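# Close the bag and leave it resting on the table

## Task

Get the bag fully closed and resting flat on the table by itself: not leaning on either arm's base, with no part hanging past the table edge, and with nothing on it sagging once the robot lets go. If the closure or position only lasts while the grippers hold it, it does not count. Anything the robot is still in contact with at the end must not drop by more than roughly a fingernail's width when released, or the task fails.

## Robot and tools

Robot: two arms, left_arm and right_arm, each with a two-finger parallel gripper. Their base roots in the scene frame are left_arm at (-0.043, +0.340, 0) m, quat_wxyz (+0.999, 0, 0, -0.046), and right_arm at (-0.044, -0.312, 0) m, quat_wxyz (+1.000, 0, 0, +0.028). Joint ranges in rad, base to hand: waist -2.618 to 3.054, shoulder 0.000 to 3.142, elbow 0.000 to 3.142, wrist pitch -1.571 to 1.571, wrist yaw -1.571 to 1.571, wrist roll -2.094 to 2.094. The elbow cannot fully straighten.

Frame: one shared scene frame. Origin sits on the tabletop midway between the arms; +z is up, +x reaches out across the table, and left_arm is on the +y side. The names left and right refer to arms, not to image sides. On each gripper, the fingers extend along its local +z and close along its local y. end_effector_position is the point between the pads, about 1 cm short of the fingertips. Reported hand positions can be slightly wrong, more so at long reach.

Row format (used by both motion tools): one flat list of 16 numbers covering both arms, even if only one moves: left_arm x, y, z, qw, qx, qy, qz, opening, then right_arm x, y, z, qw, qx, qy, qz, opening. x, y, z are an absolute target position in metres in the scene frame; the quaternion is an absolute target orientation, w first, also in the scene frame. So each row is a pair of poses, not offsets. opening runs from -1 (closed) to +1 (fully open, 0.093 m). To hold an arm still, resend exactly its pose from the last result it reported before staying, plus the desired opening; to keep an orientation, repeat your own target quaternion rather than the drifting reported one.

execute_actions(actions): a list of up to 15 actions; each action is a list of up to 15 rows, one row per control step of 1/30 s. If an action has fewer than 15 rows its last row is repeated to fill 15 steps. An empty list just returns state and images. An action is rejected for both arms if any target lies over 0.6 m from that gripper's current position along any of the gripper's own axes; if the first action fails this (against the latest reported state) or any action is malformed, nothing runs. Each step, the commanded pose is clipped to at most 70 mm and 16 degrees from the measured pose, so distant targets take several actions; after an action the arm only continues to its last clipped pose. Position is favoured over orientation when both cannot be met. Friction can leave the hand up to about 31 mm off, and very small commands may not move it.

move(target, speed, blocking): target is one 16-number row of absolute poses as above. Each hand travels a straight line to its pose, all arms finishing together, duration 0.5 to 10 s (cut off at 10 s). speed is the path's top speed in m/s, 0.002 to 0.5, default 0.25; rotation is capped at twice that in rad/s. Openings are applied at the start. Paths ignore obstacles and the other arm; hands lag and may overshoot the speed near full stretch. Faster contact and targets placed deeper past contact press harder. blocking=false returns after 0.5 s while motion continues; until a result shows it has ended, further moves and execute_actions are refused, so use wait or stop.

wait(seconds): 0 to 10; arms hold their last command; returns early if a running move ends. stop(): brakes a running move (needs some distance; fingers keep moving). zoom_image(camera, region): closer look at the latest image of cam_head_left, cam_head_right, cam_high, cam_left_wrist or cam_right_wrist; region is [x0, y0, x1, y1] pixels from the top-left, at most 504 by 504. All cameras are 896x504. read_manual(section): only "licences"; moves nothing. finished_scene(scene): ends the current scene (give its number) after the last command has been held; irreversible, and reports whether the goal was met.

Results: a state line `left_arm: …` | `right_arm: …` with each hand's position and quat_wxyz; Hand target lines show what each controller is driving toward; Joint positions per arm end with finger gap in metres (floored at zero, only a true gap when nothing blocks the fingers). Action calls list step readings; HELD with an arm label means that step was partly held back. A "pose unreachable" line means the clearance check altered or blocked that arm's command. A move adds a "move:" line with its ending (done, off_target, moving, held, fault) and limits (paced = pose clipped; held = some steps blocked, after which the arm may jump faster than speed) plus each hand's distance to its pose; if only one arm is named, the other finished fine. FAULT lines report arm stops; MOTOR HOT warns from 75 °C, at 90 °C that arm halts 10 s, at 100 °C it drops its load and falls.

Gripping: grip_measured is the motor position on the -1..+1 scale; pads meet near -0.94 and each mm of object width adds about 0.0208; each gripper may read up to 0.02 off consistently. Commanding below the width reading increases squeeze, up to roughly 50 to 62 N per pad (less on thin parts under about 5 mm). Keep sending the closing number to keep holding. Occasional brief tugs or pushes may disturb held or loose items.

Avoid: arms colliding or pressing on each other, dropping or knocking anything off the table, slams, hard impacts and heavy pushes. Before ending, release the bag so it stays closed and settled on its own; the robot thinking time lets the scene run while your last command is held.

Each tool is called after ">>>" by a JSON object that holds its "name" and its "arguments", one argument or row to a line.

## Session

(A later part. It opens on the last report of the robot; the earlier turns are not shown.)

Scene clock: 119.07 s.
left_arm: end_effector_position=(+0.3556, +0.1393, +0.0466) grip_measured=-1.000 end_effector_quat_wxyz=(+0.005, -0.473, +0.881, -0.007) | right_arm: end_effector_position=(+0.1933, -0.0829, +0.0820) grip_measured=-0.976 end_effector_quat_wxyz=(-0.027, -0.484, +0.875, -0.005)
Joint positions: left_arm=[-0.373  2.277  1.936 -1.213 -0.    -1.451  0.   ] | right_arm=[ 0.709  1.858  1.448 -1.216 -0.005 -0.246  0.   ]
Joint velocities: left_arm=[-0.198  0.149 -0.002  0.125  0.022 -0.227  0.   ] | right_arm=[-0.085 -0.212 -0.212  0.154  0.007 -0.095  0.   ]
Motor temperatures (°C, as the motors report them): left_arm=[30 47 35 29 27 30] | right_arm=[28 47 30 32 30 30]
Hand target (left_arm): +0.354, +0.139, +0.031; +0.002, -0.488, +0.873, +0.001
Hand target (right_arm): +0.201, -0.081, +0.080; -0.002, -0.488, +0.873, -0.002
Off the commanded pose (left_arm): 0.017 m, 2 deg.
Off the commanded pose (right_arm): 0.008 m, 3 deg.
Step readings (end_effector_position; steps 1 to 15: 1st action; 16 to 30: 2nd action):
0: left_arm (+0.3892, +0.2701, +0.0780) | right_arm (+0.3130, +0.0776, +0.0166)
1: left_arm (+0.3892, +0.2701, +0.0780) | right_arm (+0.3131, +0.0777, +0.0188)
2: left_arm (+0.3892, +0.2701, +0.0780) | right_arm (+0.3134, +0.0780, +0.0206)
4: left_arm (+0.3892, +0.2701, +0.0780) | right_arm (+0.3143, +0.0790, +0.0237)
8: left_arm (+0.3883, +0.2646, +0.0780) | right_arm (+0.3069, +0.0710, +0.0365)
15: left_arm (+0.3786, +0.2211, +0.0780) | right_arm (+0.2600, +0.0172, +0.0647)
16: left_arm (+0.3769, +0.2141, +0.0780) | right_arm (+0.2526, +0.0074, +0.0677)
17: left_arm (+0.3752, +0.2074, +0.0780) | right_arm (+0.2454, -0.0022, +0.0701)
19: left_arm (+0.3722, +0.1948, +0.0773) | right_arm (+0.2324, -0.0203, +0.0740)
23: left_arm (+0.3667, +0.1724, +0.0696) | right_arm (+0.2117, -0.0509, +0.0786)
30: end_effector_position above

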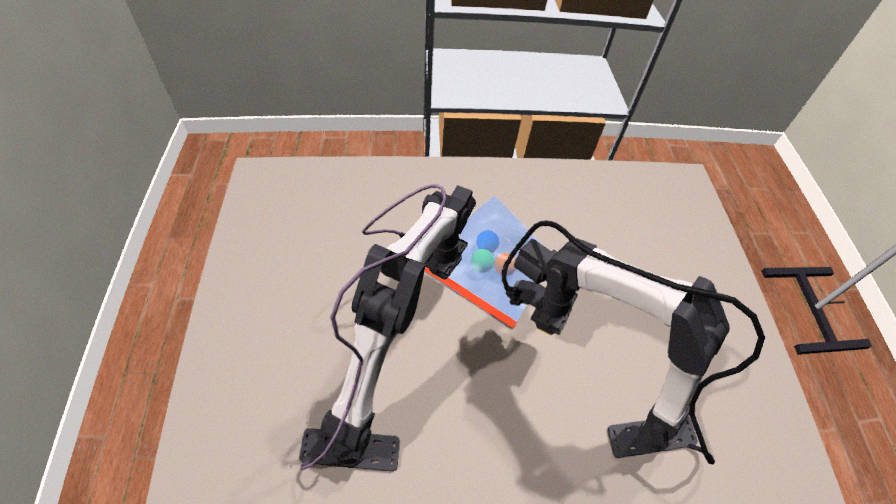

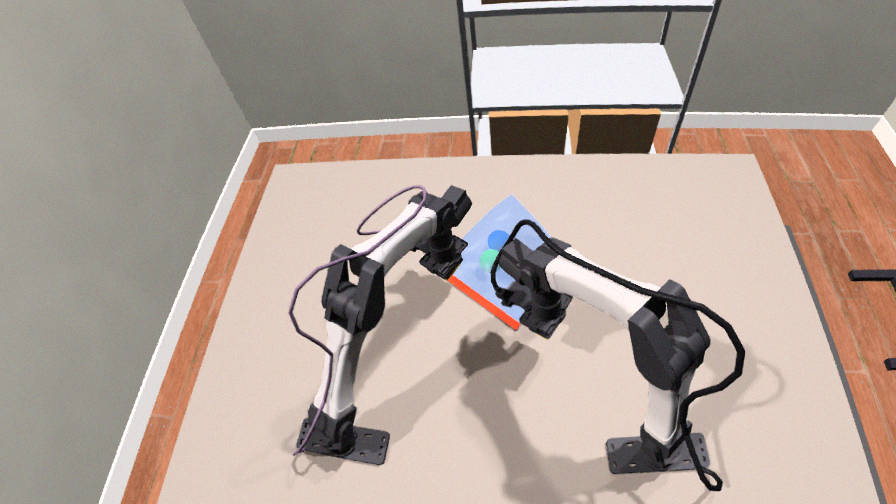

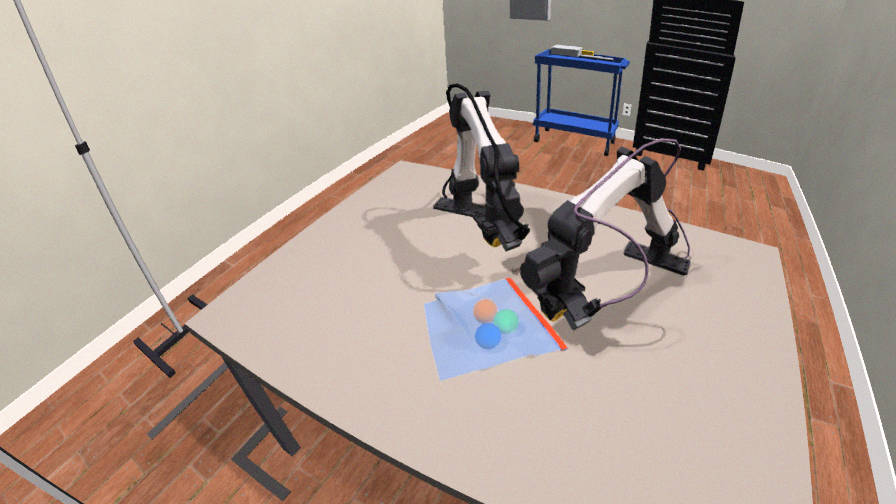

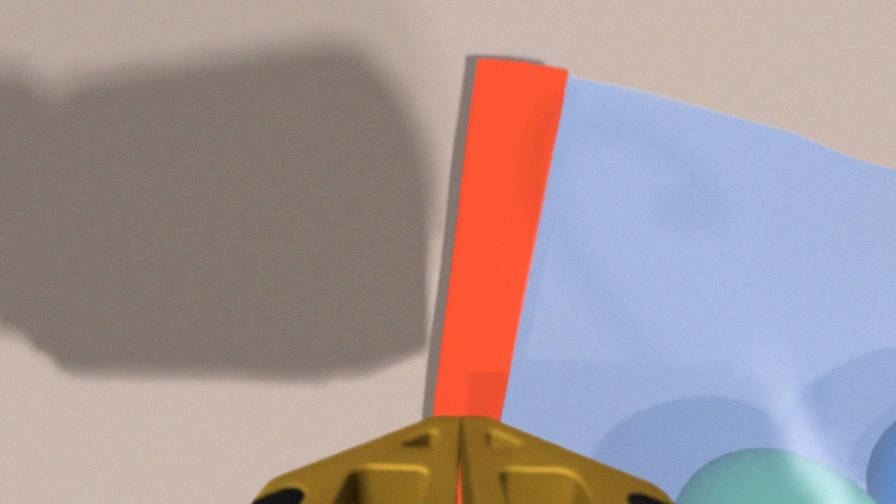

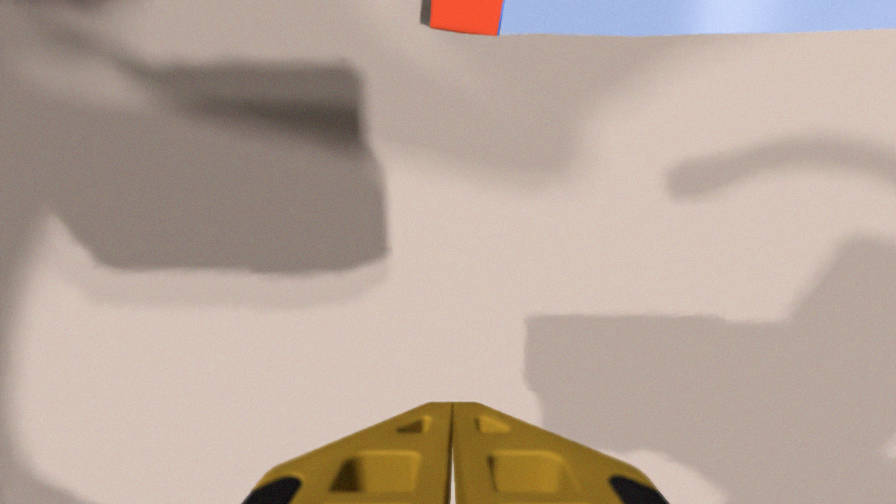

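>>> {"name": "execute_actions", "arguments": {
  "actions": [
    [[0.355,0.1365,0.028,0,-0.4886,0.8725,0,-1,0.2,-0.08,0.08,0,-0.4886,0.8725,0,-1],[0.356,0.136,0.025,0,-0.4886,0.8725,0,-1,0.2,-0.08,0.08,0,-0.4886,0.8725,0,-1],[0.356,0.1355,0.021,0,-0.4886,0.8725,0,-1,0.2,-0.08,0.08,0,-0.4886,0.8725,0,-1],[0.356,0.1355,0.017,0,-0.4886,0.8725,0,-1,0.2,-0.08,0.08,0,-0.4886,0.8725,0,-1],[0.356,0.1355,0.013,0,-0.4886,0.8725,0,-1,0.2,-0.08,0.08,0,-0.4886,0.8725,0,-1],[0.356,0.1355,0.009,0,-0.4886,0.8725,0,-1,0.2,-0.08,0.08,0,-0.4886,0.8725,0,-1],[0.356,0.1355,0.005,0,-0.4886,0.8725,0,-1,0.2,-0.08,0.08,0,-0.4886,0.8725,0,-1],[0.356,0.1355,0.001,0,-0.4886,0.8725,0,-1,0.2,-0.08,0.08,0,-0.4886,0.8725,0,-1],[0.356,0.1355,-0.003,0,-0.4886,0.8725,0,-1,0.2,-0.08,0.08,0,-0.4886,0.8725,0,-1],[0.356,0.1355,-0.007,0,-0.4886,0.8725,0,-1,0.2,-0.08,0.08,0,-0.4886,0.8725,0,-1],[0.356,0.1355,-0.011,0,-0.4886,0.8725,0,-1,0.2,-0.08,0.08,0,-0.4886,0.8725,0,-1]]
  ]
}}

Scene clock: 121.43 s.
left_arm: end_effector_position=(+0.3598, +0.1329, +0.0125) grip_measured=-1.000 end_effector_quat_wxyz=(+0.010, -0.485, +0.875, -0.014) | right_arm: end_effector_position=(+0.2020, -0.0754, +0.0814) grip_measured=-0.976 end_effector_quat_wxyz=(-0.001, -0.489, +0.872, +0.002)
Joint positions: left_arm=[-0.381  2.312  1.858 -1.083 -0.    -1.486  0.   ] | right_arm=[ 0.707  1.853  1.44  -1.159 -0.005 -0.257  0.   ]
Joint velocities: left_arm=[-0.002  0.012 -0.012  0.242  0.022  0.081  0.   ] | right_arm=[-0.012 -0.017 -0.007 -0.066  0.007 -0.022  0.   ]
Motor temperatures (°C, as the motors report them): left_arm=[30 47 35 29 27 30] | right_arm=[28 47 30 32 30 30]
Hand target (left_arm): +0.355, +0.136, -0.010; -0.000, -0.489, +0.873, +0.000
Hand target (right_arm): +0.200, -0.080, +0.080; -0.000, -0.489, +0.872, -0.000
Off the commanded pose (left_arm): 0.024 m, 2 deg.
Off the commanded pose (right_arm): 0.005 m, 0 deg.
Step readings (end_effector_position):
0: left_arm (+0.3578, +0.1339, +0.0434) | right_arm (+0.2018, -0.0756, +0.0814)
1: left_arm (+0.3579, +0.1339, +0.0435) | right_arm (+0.2018, -0.0756, +0.0814)
2: left_arm (+0.3581, +0.1338, +0.0435) | right_arm (+0.2019, -0.0755, +0.0814)
4: left_arm (+0.3597, +0.1330, +0.0432) | right_arm (+0.2020, -0.0755, +0.0814)
8: left_arm (+0.3603, +0.1327, +0.0334) | right_arm (+0.2020, -0.0754, +0.0814)
15: end_effector_position above

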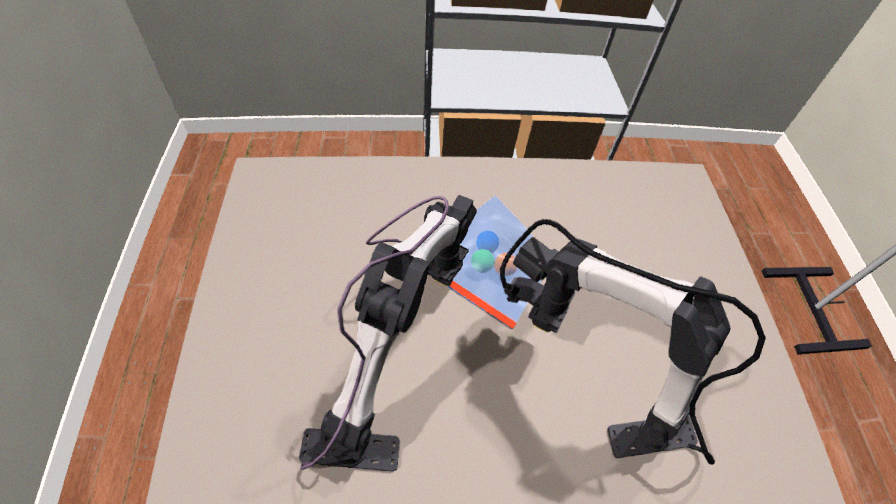

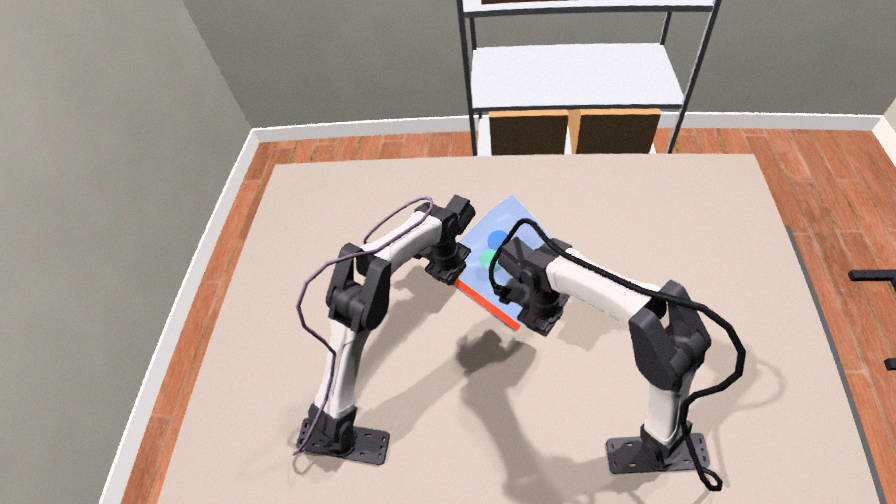

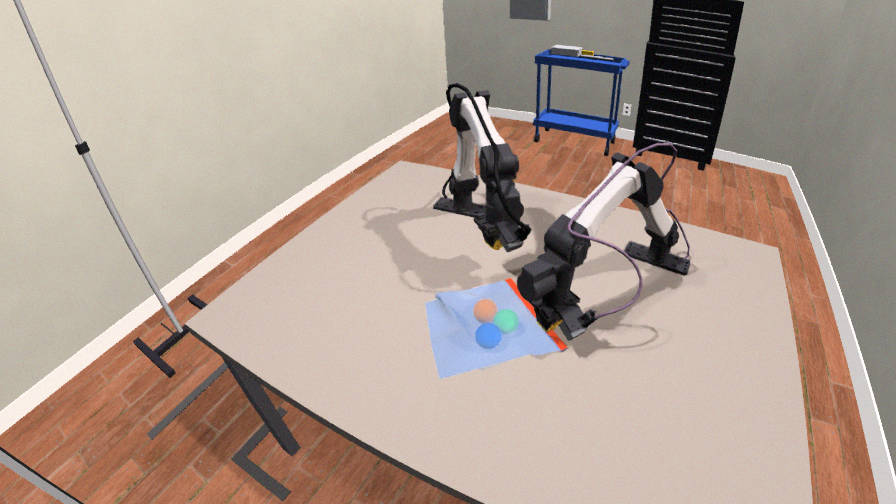

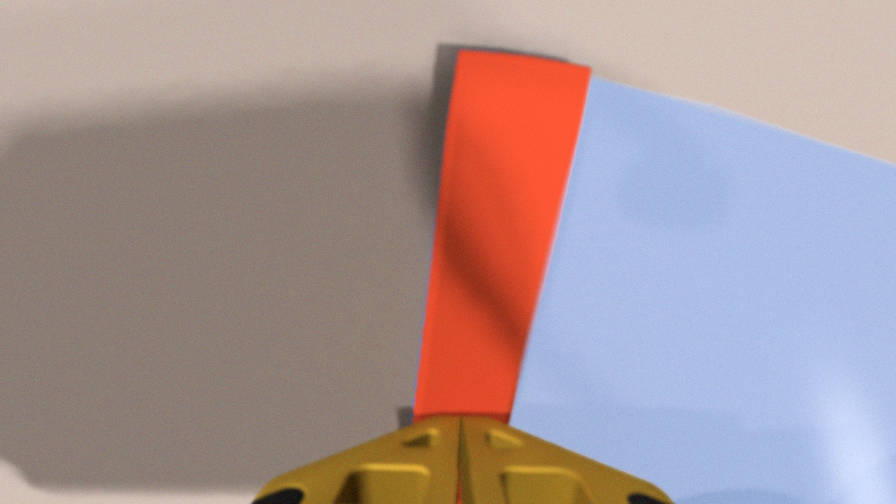

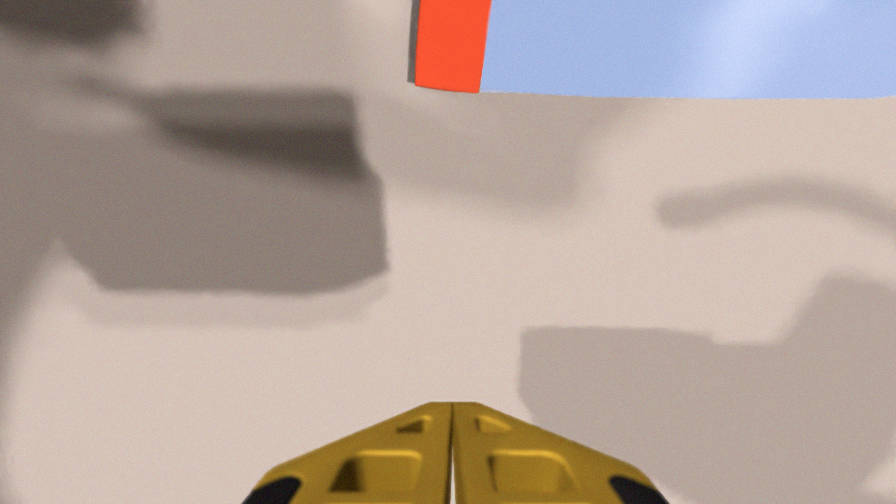

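>>> {"name": "execute_actions", "arguments": {
  "actions": [
    [[0.354,0.1365,-0.016,0,-0.4886,0.8725,0,-1,0.2,-0.08,0.08,0,-0.4886,0.8725,0,-1],[0.3525,0.1373,-0.021,0,-0.4886,0.8725,0,-1,0.2,-0.08,0.08,0,-0.4886,0.8725,0,-1],[0.351,0.138,-0.026,0,-0.4886,0.8725,0,-1,0.2,-0.08,0.08,0,-0.4886,0.8725,0,-1],[0.3495,0.1388,-0.031,0,-0.4886,0.8725,0,-1,0.2,-0.08,0.08,0,-0.4886,0.8725,0,-1],[0.348,0.1395,-0.035,0,-0.4886,0.8725,0,-1,0.2,-0.08,0.08,0,-0.4886,0.8725,0,-1]],
    [[0.352,0.1375,-0.015,0,-0.4886,0.8725,0,-1,0.2,-0.08,0.08,0,-0.4886,0.8725,0,-1],[0.355,0.136,0.005,0,-0.4886,0.8725,0,-1,0.2,-0.08,0.08,0,-0.4886,0.8725,0,-1],[0.356,0.1355,0.020,0,-0.4886,0.8725,0,-1,0.2,-0.08,0.08,0,-0.4886,0.8725,0,-1],[0.356,0.1355,0.032,0,-0.4886,0.8725,0,-1,0.2,-0.08,0.08,0,-0.4886,0.8725,0,-1],[0.356,0.1355,0.038,0,-0.4886,0.8725,0,-1,0.2,-0.08,0.08,0,-0.4886,0.8725,0,-1],[0.3525,0.131,0.040,0,-0.4886,0.8725,0,-1,0.2,-0.08,0.08,0,-0.4886,0.8725,0,-1],[0.349,0.1264,0.040,0,-0.4886,0.8725,0,-1,0.2,-0.08,0.08,0,-0.4886,0.8725,0,-1],[0.3455,0.1218,0.040,0,-0.4886,0.8725,0,-1,0.2,-0.08,0.08,0,-0.4886,0.8725,0,-1],[0.342,0.1172,0.038,0,-0.4886,0.8725,0,-1,0.2,-0.08,0.08,0,-0.4886,0.8725,0,-1],[0.342,0.1172,0.034,0,-0.4886,0.8725,0,-1,0.2,-0.08,0.08,0,-0.4886,0.8725,0,-1],[0.342,0.1172,0.029,0,-0.4886,0.8725,0,-1,0.2,-0.08,0.08,0,-0.4886,0.8725,0,-1],[0.342,0.1172,0.024,0,-0.4886,0.8725,0,-1,0.2,-0.08,0.08,0,-0.4886,0.8725,0,-1],[0.342,0.1172,0.019,0,-0.4886,0.8725,0,-1,0.2,-0.08,0.08,0,-0.4886,0.8725,0,-1],[0.342,0.1172,0.014,0,-0.4886,0.8725,0,-1,0.2,-0.08,0.08,0,-0.4886,0.8725,0,-1],[0.342,0.1172,0.009,0,-0.4886,0.8725,0,-1,0.2,-0.08,0.08,0,-0.4886,0.8725,0,-1]],
    [[0.342,0.1172,0.005,0,-0.4886,0.8725,0,-1,0.2,-0.08,0.08,0,-0.4886,0.8725,0,-1],[0.342,0.1172,0.001,0,-0.4886,0.8725,0,-1,0.2,-0.08,0.08,0,-0.4886,0.8725,0,-1],[0.342,0.1172,-0.003,0,-0.4886,0.8725,0,-1,0.2,-0.08,0.08,0,-0.4886,0.8725,0,-1],[0.342,0.1172,-0.007,0,-0.4886,0.8725,0,-1,0.2,-0.08,0.08,0,-0.4886,0.8725,0,-1],[0.342,0.1172,-0.011,0,-0.4886,0.8725,0,-1,0.2,-0.08,0.08,0,-0.4886,0.8725,0,-1]]
  ]
}}

Scene clock: 126.33 s.
left_arm: end_effector_position=(+0.3469, +0.1132, +0.0117) grip_measured=-1.000 end_effector_quat_wxyz=(+0.010, -0.484, +0.875, -0.016) | right_arm: end_effector_position=(+0.2022, -0.0753, +0.0814) grip_measured=-0.976 end_effector_quat_wxyz=(-0.001, -0.489, +0.872, +0.002)
Joint positions: left_arm=[-0.433  2.301  1.835 -1.067 -0.    -1.536  0.   ] | right_arm=[ 0.707  1.853  1.44  -1.158 -0.005 -0.257  0.   ]
Joint velocities: left_arm=[-0.012 -0.007  0.002 -0.037 -0.022  0.022  0.   ] | right_arm=[ 0.017  0.012 -0.002 -0.095 -0.066 -0.051  0.   ]
Motor temperatures (°C, as the motors report them): left_arm=[30 48 35 29 27 30] | right_arm=[28 48 30 32 30 30]
Hand target (left_arm): +0.341, +0.118, -0.010; -0.000, -0.488, +0.873, +0.000
Hand target (right_arm): +0.200, -0.080, +0.080; -0.000, -0.489, +0.873, -0.000
Off the commanded pose (left_arm): 0.024 m, 2 deg.
Off the commanded pose (right_arm): 0.005 m, 0 deg.
Step readings (end_effector_position; steps 1 to 15: 1st action; 16 to 30: 2nd action; 31 to 45: 3rd action):
0: left_arm (+0.3613, +0.1321, +0.0117) | right_arm (+0.2021, -0.0753, +0.0814)
1: left_arm (+0.3613, +0.1322, +0.0110) | right_arm (+0.2021, -0.0753, +0.0814)
2: left_arm (+0.3611, +0.1322, +0.0103) | right_arm (+0.2021, -0.0753, +0.0814)
4: left_arm (+0.3606, +0.1325, +0.0097) | right_arm (+0.2021, -0.0753, +0.0814)
8: left_arm (+0.3608, +0.1324, +0.0094) | right_arm (+0.2022, -0.0753, +0.0814)
15: left_arm (+0.3611, +0.1323, +0.0095) | right_arm (+0.2022, -0.0753, +0.0814)
16: left_arm (+0.3607, +0.1325, +0.0102) | right_arm (+0.2022, -0.0753, +0.0814)
17: left_arm (+0.3608, +0.1324, +0.0125) | right_arm (+0.2022, -0.0753, +0.0814)
19: left_arm (+0.3616, +0.1320, +0.0178) | right_arm (+0.2022, -0.0753, +0.0814)
23: left_arm (+0.3637, +0.1286, +0.0360) | right_arm (+0.2022, -0.0753, +0.0814)
30: left_arm (+0.3506, +0.1118, +0.0358) | right_arm (+0.2022, -0.0753, +0.0814)
31: left_arm (+0.3498, +0.1117, +0.0331) | right_arm (+0.2022, -0.0753, +0.0814)
32: left_arm (+0.3484, +0.1124, +0.0297) | right_arm (+0.2022, -0.0753, +0.0814)
34: left_arm (+0.3452, +0.1143, +0.0218) | right_arm (+0.2022, -0.0753, +0.0814)
38: left_arm (+0.3441, +0.1149, +0.0119) | right_arm (+0.2022, -0.0753, +0.0814)
45: end_effector_position above

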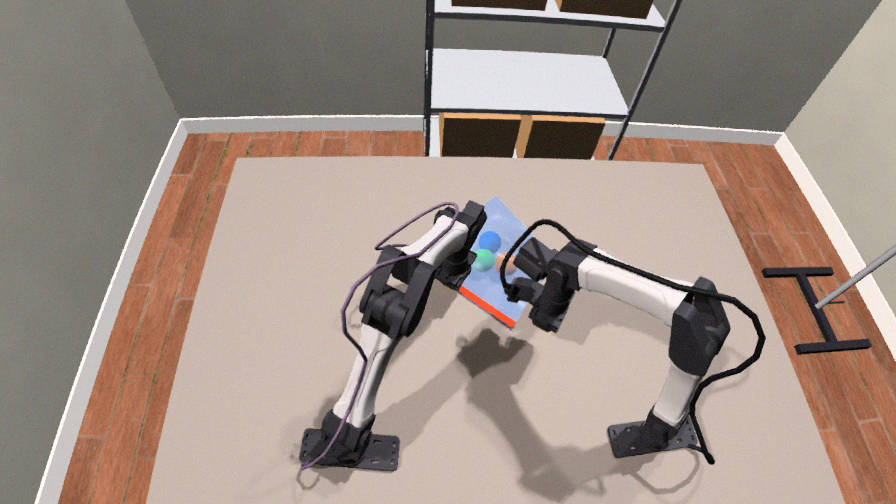

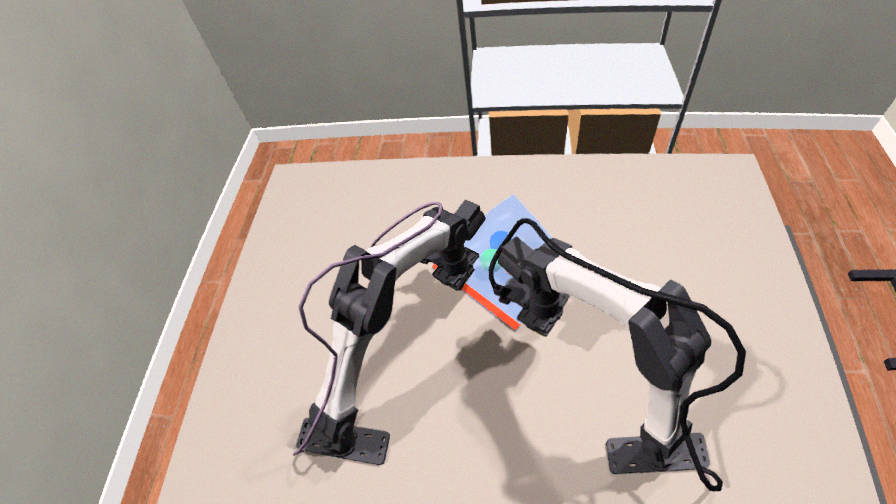

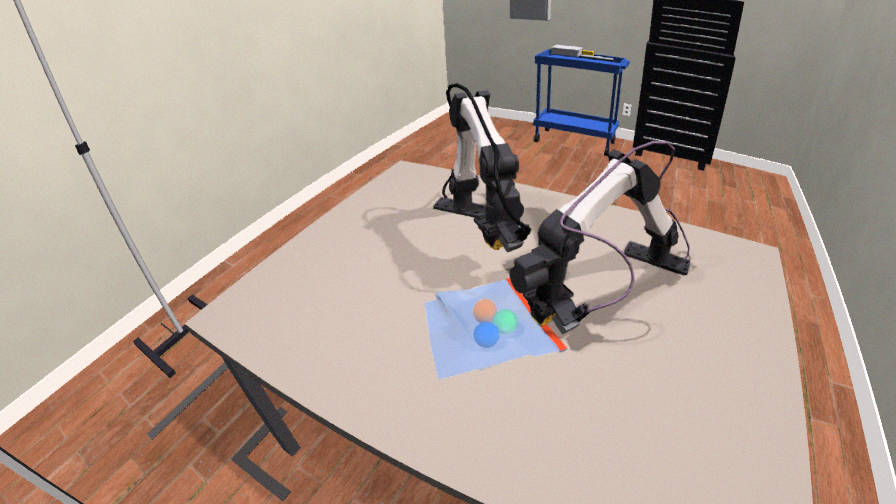

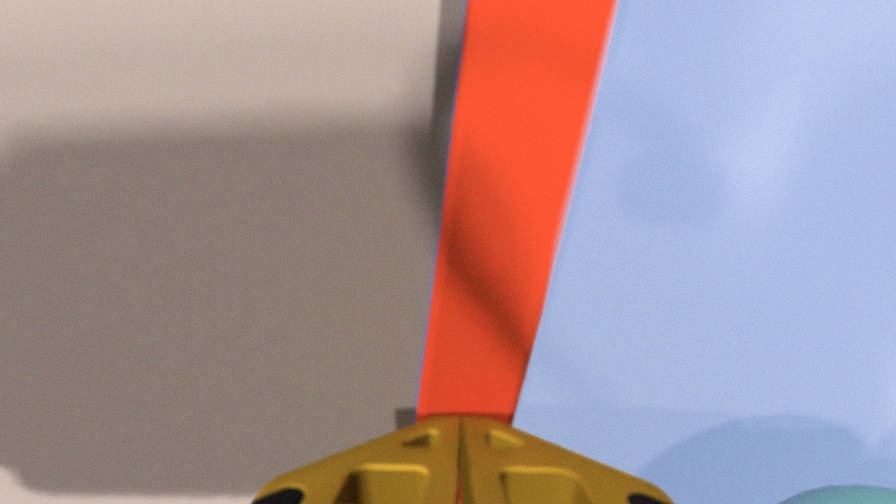

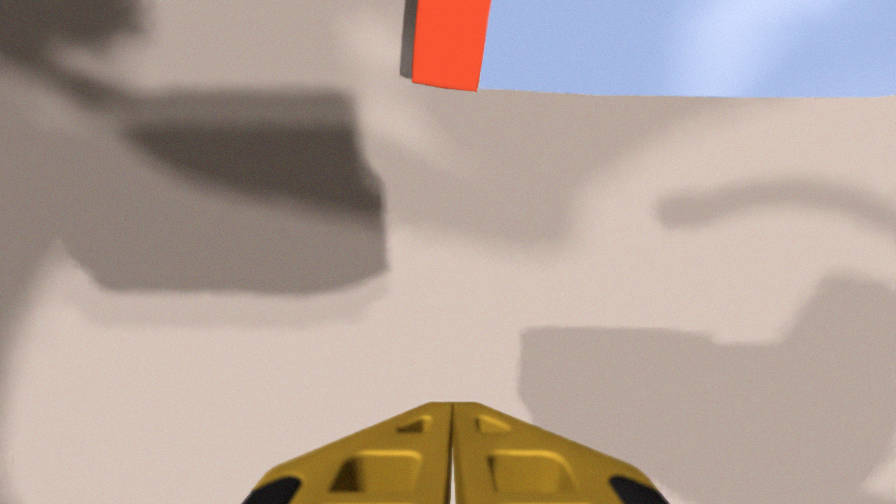

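>>> {"name": "execute_actions", "arguments": {
  "actions": [
    [[0.340,0.1184,-0.016,0,-0.4886,0.8725,0,-1,0.2,-0.08,0.08,0,-0.4886,0.8725,0,-1],[0.3385,0.1193,-0.021,0,-0.4886,0.8725,0,-1,0.2,-0.08,0.08,0,-0.4886,0.8725,0,-1],[0.337,0.1202,-0.026,0,-0.4886,0.8725,0,-1,0.2,-0.08,0.08,0,-0.4886,0.8725,0,-1],[0.3355,0.1211,-0.031,0,-0.4886,0.8725,0,-1,0.2,-0.08,0.08,0,-0.4886,0.8725,0,-1],[0.334,0.122,-0.035,0,-0.4886,0.8725,0,-1,0.2,-0.08,0.08,0,-0.4886,0.8725,0,-1]],
    [[0.338,0.1196,-0.015,0,-0.4886,0.8725,0,-1,0.2,-0.08,0.08,0,-0.4886,0.8725,0,-1],[0.341,0.1178,0.005,0,-0.4886,0.8725,0,-1,0.2,-0.08,0.08,0,-0.4886,0.8725,0,-1],[0.342,0.1172,0.020,0,-0.4886,0.8725,0,-1,0.2,-0.08,0.08,0,-0.4886,0.8725,0,-1],[0.342,0.1172,0.032,0,-0.4886,0.8725,0,-1,0.2,-0.08,0.08,0,-0.4886,0.8725,0,-1],[0.342,0.1172,0.036,0,-0.4886,0.8725,0,-1,0.2,-0.08,0.08,0,-0.4886,0.8725,0,-1],[0.3398,0.1128,0.038,0,-0.4886,0.8725,0,-1,0.2,-0.08,0.08,0,-0.4886,0.8725,0,-1],[0.3375,0.1084,0.038,0,-0.4886,0.8725,0,-1,0.2,-0.08,0.08,0,-0.4886,0.8725,0,-1],[0.3353,0.104,0.038,0,-0.4886,0.8725,0,-1,0.2,-0.08,0.08,0,-0.4886,0.8725,0,-1],[0.333,0.0995,0.038,0,-0.4886,0.8725,0,-1,0.2,-0.08,0.08,0,-0.4886,0.8725,0,-1],[0.333,0.0995,0.032,0,-0.4886,0.8725,0,-1,0.2,-0.08,0.08,0,-0.4886,0.8725,0,-1],[0.333,0.0995,0.026,0,-0.4886,0.8725,0,-1,0.2,-0.08,0.08,0,-0.4886,0.8725,0,-1],[0.333,0.0995,0.020,0,-0.4886,0.8725,0,-1,0.2,-0.08,0.08,0,-0.4886,0.8725,0,-1],[0.333,0.0995,0.014,0,-0.4886,0.8725,0,-1,0.2,-0.08,0.08,0,-0.4886,0.8725,0,-1],[0.333,0.0995,0.008,0,-0.4886,0.8725,0,-1,0.2,-0.08,0.08,0,-0.4886,0.8725,0,-1],[0.333,0.0995,0.003,0,-0.4886,0.8725,0,-1,0.2,-0.08,0.08,0,-0.4886,0.8725,0,-1]],
    [[0.333,0.0995,-0.002,0,-0.4886,0.8725,0,-1,0.2,-0.08,0.08,0,-0.4886,0.8725,0,-1],[0.333,0.0995,-0.007,0,-0.4886,0.8725,0,-1,0.2,-0.08,0.08,0,-0.4886,0.8725,0,-1],[0.333,0.0995,-0.011,0,-0.4886,0.8725,0,-1,0.2,-0.08,0.08,0,-0.4886,0.8725,0,-1],[0.333,0.0995,-0.011,0,-0.4886,0.8725,0,-1,0.2,-0.08,0.08,0,-0.4886,0.8725,0,-1],[0.332,0.1001,-0.011,0,-0.4886,0.8725,0,-1,0.2,-0.08,0.08,0,-0.4886,0.8725,0,-1],[0.3305,0.1011,-0.016,0,-0.4886,0.8725,0,-1,0.2,-0.08,0.08,0,-0.4886,0.8725,0,-1],[0.329,0.1021,-0.021,0,-0.4886,0.8725,0,-1,0.2,-0.08,0.08,0,-0.4886,0.8725,0,-1],[0.3275,0.103,-0.026,0,-0.4886,0.8725,0,-1,0.2,-0.08,0.08,0,-0.4886,0.8725,0,-1],[0.326,0.104,-0.031,0,-0.4886,0.8725,0,-1,0.2,-0.08,0.08,0,-0.4886,0.8725,0,-1],[0.3245,0.105,-0.035,0,-0.4886,0.8725,0,-1,0.2,-0.08,0.08,0,-0.4886,0.8725,0,-1]]
  ]
}}

Scene clock: 133.03 s.
left_arm: end_effector_position=(+0.3388, +0.0956, +0.0095) grip_measured=-1.000 end_effector_quat_wxyz=(+0.021, -0.484, +0.874, -0.039) | right_arm: end_effector_position=(+0.2022, -0.0753, +0.0814) grip_measured=-0.976 end_effector_quat_wxyz=(-0.001, -0.489, +0.872, +0.002)
Joint positions: left_arm=[-0.475  2.264  1.76  -0.979  0.001 -1.58   0.   ] | right_arm=[ 0.707  1.853  1.44  -1.158 -0.005 -0.257  0.   ]
Joint velocities: left_arm=[ 0.007 -0.042 -0.022  0.066 -0.037  0.007  0.   ] | right_arm=[ 0.017 -0.002  0.012  0.022 -0.051  0.007  0.   ]
Motor temperatures (°C, as the motors report them): left_arm=[30 48 35 29 27 30] | right_arm=[28 49 31 31 30 30]
Hand target (left_arm): +0.321, +0.107, -0.031; -0.000, -0.488, +0.873, +0.001
Hand target (right_arm): +0.200, -0.080, +0.080; -0.000, -0.489, +0.873, -0.000
Off the commanded pose (left_arm): 0.048 m, 5 deg.
Off the commanded pose (right_arm): 0.005 m, 0 deg.
Step readings (end_effector_position; steps 1 to 15: 1st action; 16 to 30: 2nd action; 31 to 45: 3rd action):
0: left_arm (+0.3471, +0.1132, +0.0117) | right_arm (+0.2022, -0.0753, +0.0814)
1: left_arm (+0.3471, +0.1131, +0.0110) | right_arm (+0.2022, -0.0753, +0.0814)
2: left_arm (+0.3469, +0.1132, +0.0103) | right_arm (+0.2022, -0.0753, +0.0814)
4: left_arm (+0.3463, +0.1136, +0.0097) | right_arm (+0.2022, -0.0753, +0.0814)
8: left_arm (+0.3465, +0.1135, +0.0094) | right_arm (+0.2022, -0.0753, +0.0814)
15: left_arm (+0.3468, +0.1133, +0.0094) | right_arm (+0.2022, -0.0753, +0.0814)
16: left_arm (+0.3466, +0.1134, +0.0102) | right_arm (+0.2022, -0.0753, +0.0814)
17: left_arm (+0.3466, +0.1134, +0.0125) | right_arm (+0.2022, -0.0753, +0.0814)
19: left_arm (+0.3475, +0.1130, +0.0179) | right_arm (+0.2022, -0.0753, +0.0814)
23: left_arm (+0.3505, +0.1094, +0.0363) | right_arm (+0.2022, -0.0753, +0.0814)
30: left_arm (+0.3411, +0.0948, +0.0339) | right_arm (+0.2022, -0.0753, +0.0814)
31: left_arm (+0.3401, +0.0950, +0.0304) | right_arm (+0.2022, -0.0753, +0.0814)
32: left_arm (+0.3388, +0.0958, +0.0262) | right_arm (+0.2022, -0.0753, +0.0814)
34: left_arm (+0.3362, +0.0975, +0.0164) | right_arm (+0.2022, -0.0753, +0.0814)
38: left_arm (+0.3376, +0.0964, +0.0095) | right_arm (+0.2022, -0.0753, +0.0814)
45: end_effector_position above

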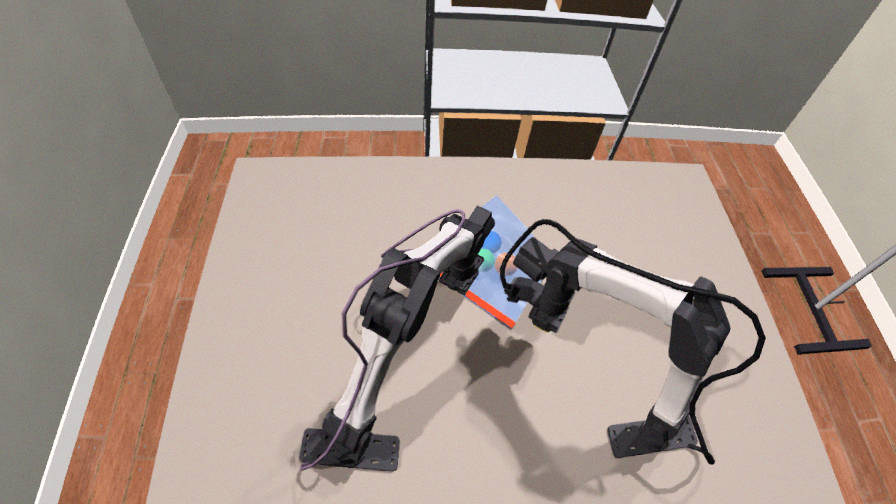

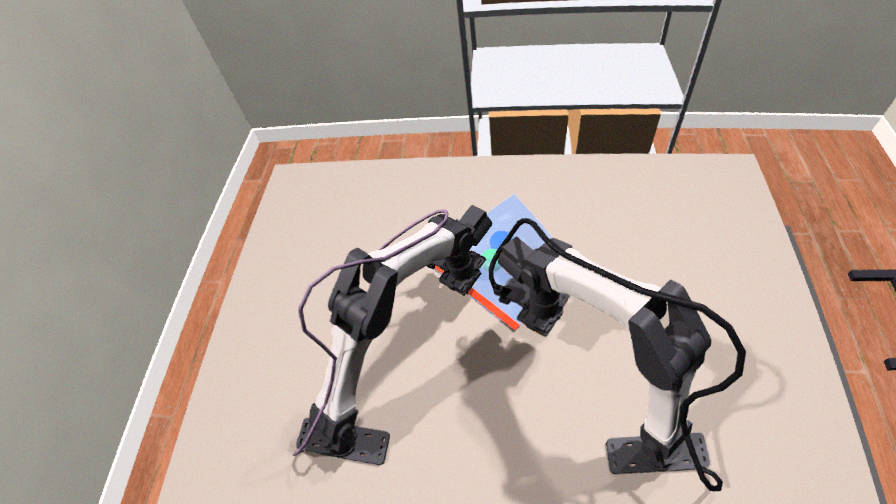

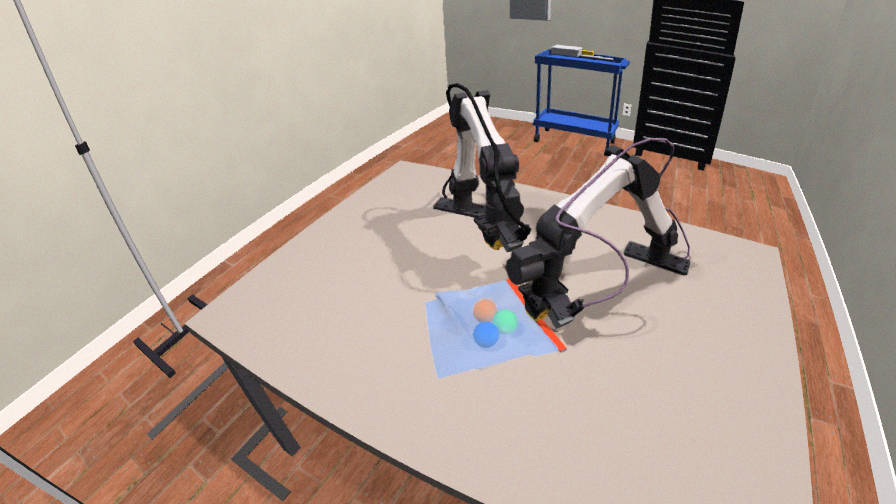

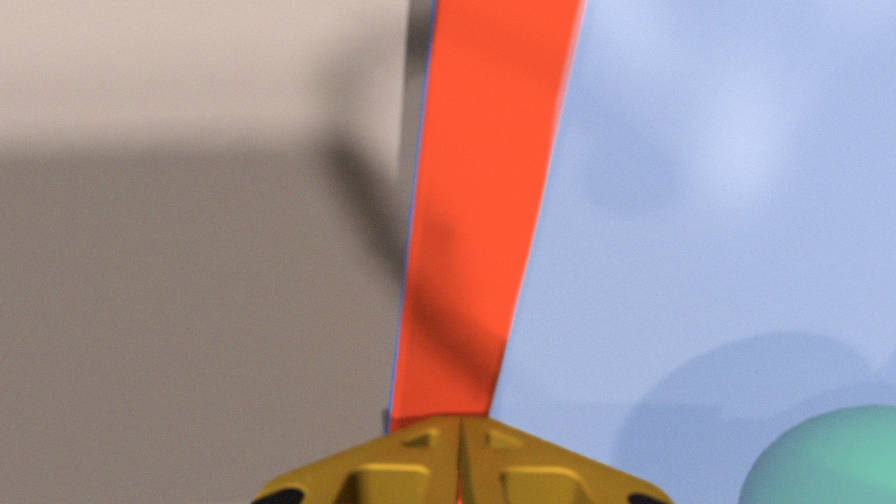

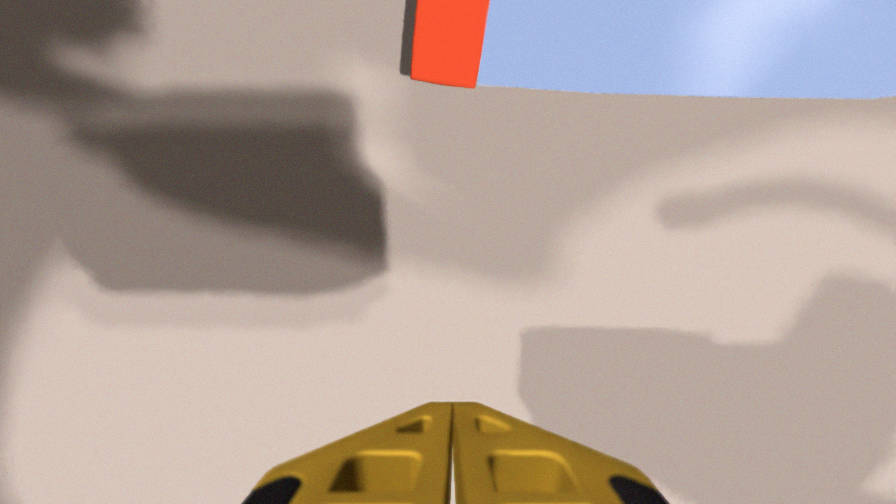

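>>> {"name": "execute_actions", "arguments": {
  "actions": [
    [[0.329,0.102,-0.015,0,-0.4886,0.8725,0,-1,0.2,-0.08,0.08,0,-0.4886,0.8725,0,-1],[0.332,0.1,0.005,0,-0.4886,0.8725,0,-1,0.2,-0.08,0.08,0,-0.4886,0.8725,0,-1],[0.333,0.0995,0.020,0,-0.4886,0.8725,0,-1,0.2,-0.08,0.08,0,-0.4886,0.8725,0,-1],[0.333,0.0995,0.032,0,-0.4886,0.8725,0,-1,0.2,-0.08,0.08,0,-0.4886,0.8725,0,-1],[0.333,0.0995,0.036,0,-0.4886,0.8725,0,-1,0.2,-0.08,0.08,0,-0.4886,0.8725,0,-1],[0.3291,0.0961,0.038,0,-0.4886,0.8725,0,-1,0.2,-0.08,0.08,0,-0.4886,0.8725,0,-1],[0.3252,0.0927,0.038,0,-0.4886,0.8725,0,-1,0.2,-0.08,0.08,0,-0.4886,0.8725,0,-1],[0.3214,0.0892,0.038,0,-0.4886,0.8725,0,-1,0.2,-0.08,0.08,0,-0.4886,0.8725,0,-1],[0.3175,0.0858,0.038,0,-0.4886,0.8725,0,-1,0.2,-0.08,0.08,0,-0.4886,0.8725,0,-1],[0.3175,0.0858,0.032,0,-0.4886,0.8725,0,-1,0.2,-0.08,0.08,0,-0.4886,0.8725,0,-1],[0.3175,0.0858,0.026,0,-0.4886,0.8725,0,-1,0.2,-0.08,0.08,0,-0.4886,0.8725,0,-1],[0.3175,0.0858,0.020,0,-0.4886,0.8725,0,-1,0.2,-0.08,0.08,0,-0.4886,0.8725,0,-1],[0.3175,0.0858,0.014,0,-0.4886,0.8725,0,-1,0.2,-0.08,0.08,0,-0.4886,0.8725,0,-1],[0.3175,0.0858,0.008,0,-0.4886,0.8725,0,-1,0.2,-0.08,0.08,0,-0.4886,0.8725,0,-1],[0.3175,0.0858,0.003,0,-0.4886,0.8725,0,-1,0.2,-0.08,0.08,0,-0.4886,0.8725,0,-1]],
    [[0.3175,0.0858,-0.002,0,-0.4886,0.8725,0,-1,0.2,-0.08,0.08,0,-0.4886,0.8725,0,-1],[0.3175,0.0858,-0.007,0,-0.4886,0.8725,0,-1,0.2,-0.08,0.08,0,-0.4886,0.8725,0,-1],[0.3175,0.0858,-0.011,0,-0.4886,0.8725,0,-1,0.2,-0.08,0.08,0,-0.4886,0.8725,0,-1],[0.3175,0.0858,-0.011,0,-0.4886,0.8725,0,-1,0.2,-0.08,0.08,0,-0.4886,0.8725,0,-1],[0.3165,0.0865,-0.011,0,-0.4886,0.8725,0,-1,0.2,-0.08,0.08,0,-0.4886,0.8725,0,-1],[0.315,0.0875,-0.016,0,-0.4886,0.8725,0,-1,0.2,-0.08,0.08,0,-0.4886,0.8725,0,-1],[0.3135,0.0885,-0.021,0,-0.4886,0.8725,0,-1,0.2,-0.08,0.08,0,-0.4886,0.8725,0,-1],[0.312,0.0895,-0.026,0,-0.4886,0.8725,0,-1,0.2,-0.08,0.08,0,-0.4886,0.8725,0,-1],[0.3105,0.0905,-0.031,0,-0.4886,0.8725,0,-1,0.2,-0.08,0.08,0,-0.4886,0.8725,0,-1],[0.309,0.0915,-0.035,0,-0.4886,0.8725,0,-1,0.2,-0.08,0.08,0,-0.4886,0.8725,0,-1]]
  ]
}}

Scene clock: 137.07 s.
left_arm: end_effector_position=(+0.3228, +0.0816, +0.0094) grip_measured=-1.000 end_effector_quat_wxyz=(+0.018, -0.484, +0.874, -0.039) | right_arm: end_effector_position=(+0.2022, -0.0753, +0.0814) grip_measured=-0.976 end_effector_quat_wxyz=(-0.001, -0.489, +0.872, +0.002)
Joint positions: left_arm=[-0.521  2.243  1.725 -0.966  0.001 -1.626  0.   ] | right_arm=[ 0.707  1.853  1.44  -1.158 -0.005 -0.257  0.   ]
Joint velocities: left_arm=[-0.012 -0.012 -0.071  0.081  0.022  0.022  0.   ] | right_arm=[ 0.007 -0.017 -0.007 -0.081  0.007 -0.037  0.   ]
Motor temperatures (°C, as the motors report them): left_arm=[30 47 35 29 27 30] | right_arm=[28 50 31 31 30 30]
Hand target (left_arm): +0.306, +0.094, -0.031; -0.000, -0.488, +0.873, +0.001
Hand target (right_arm): +0.200, -0.080, +0.080; -0.000, -0.489, +0.873, -0.000
Off the commanded pose (left_arm): 0.048 m, 5 deg.
Off the commanded pose (right_arm): 0.005 m, 0 deg.
Step readings (end_effector_position; steps 1 to 15: 1st action; 16 to 30: 2nd action):
0: left_arm (+0.3389, +0.0955, +0.0092) | right_arm (+0.2022, -0.0753, +0.0814)
1: left_arm (+0.3387, +0.0957, +0.0102) | right_arm (+0.2022, -0.0753, +0.0814)
2: left_arm (+0.3386, +0.0957, +0.0125) | right_arm (+0.2022, -0.0753, +0.0814)
4: left_arm (+0.3393, +0.0953, +0.0181) | right_arm (+0.2022, -0.0753, +0.0814)
8: left_arm (+0.3405, +0.0924, +0.0349) | right_arm (+0.2022, -0.0753, +0.0814)
15: left_arm (+0.3259, +0.0800, +0.0316) | right_arm (+0.2022, -0.0753, +0.0814)
16: left_arm (+0.3244, +0.0807, +0.0279) | right_arm (+0.2022, -0.0753, +0.0814)
17: left_arm (+0.3225, +0.0820, +0.0236) | right_arm (+0.2022, -0.0753, +0.0814)
19: left_arm (+0.3194, +0.0842, +0.0146) | right_arm (+0.2022, -0.0753, +0.0814)
23: left_arm (+0.3219, +0.0822, +0.0094) | right_arm (+0.2022, -0.0753, +0.0814)
30: end_effector_position above

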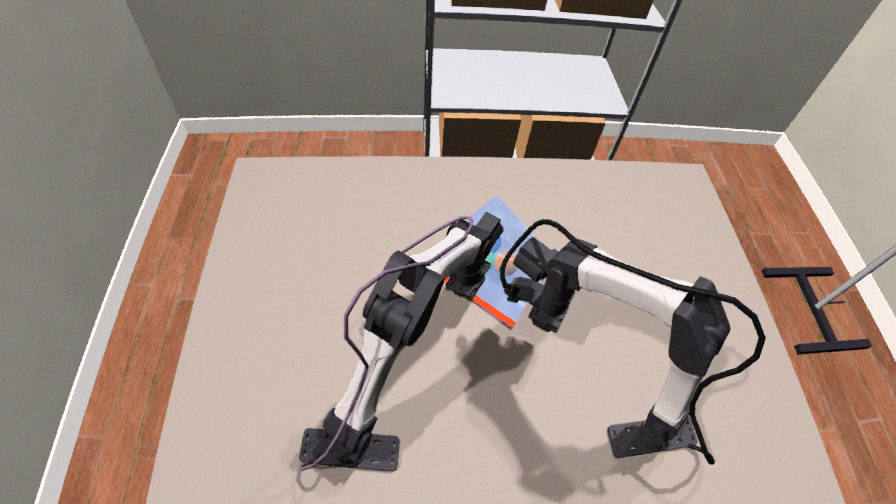

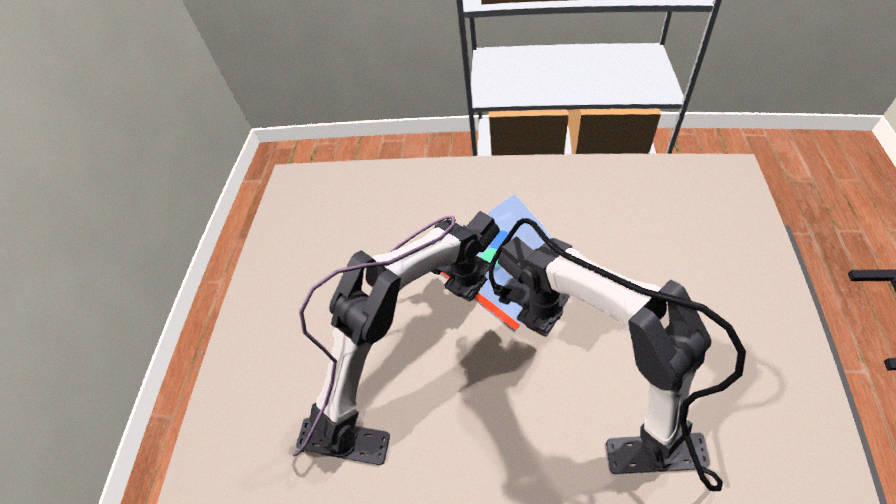

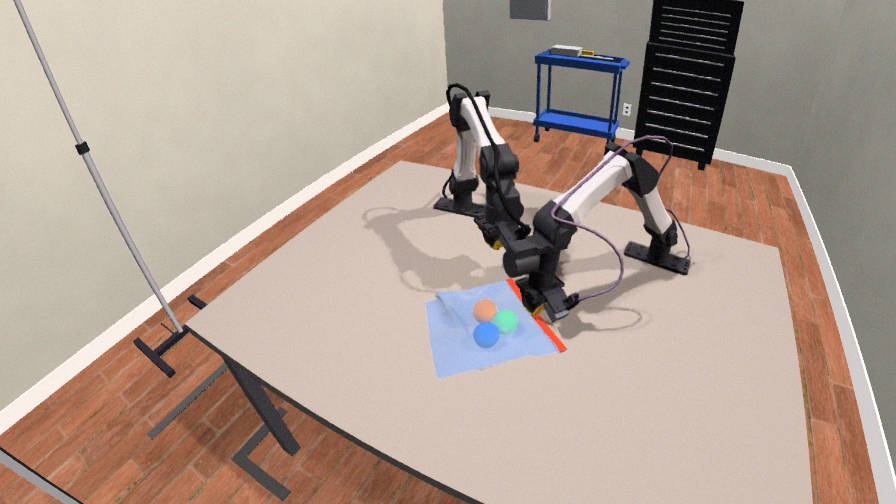

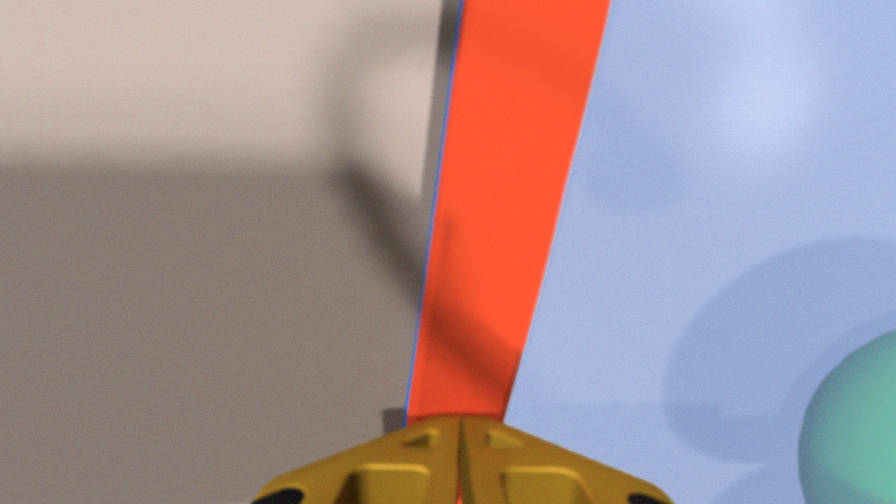

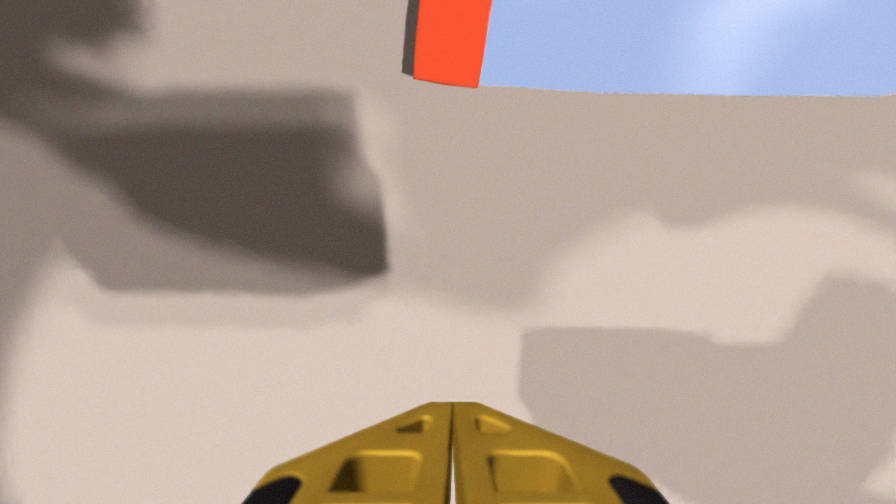

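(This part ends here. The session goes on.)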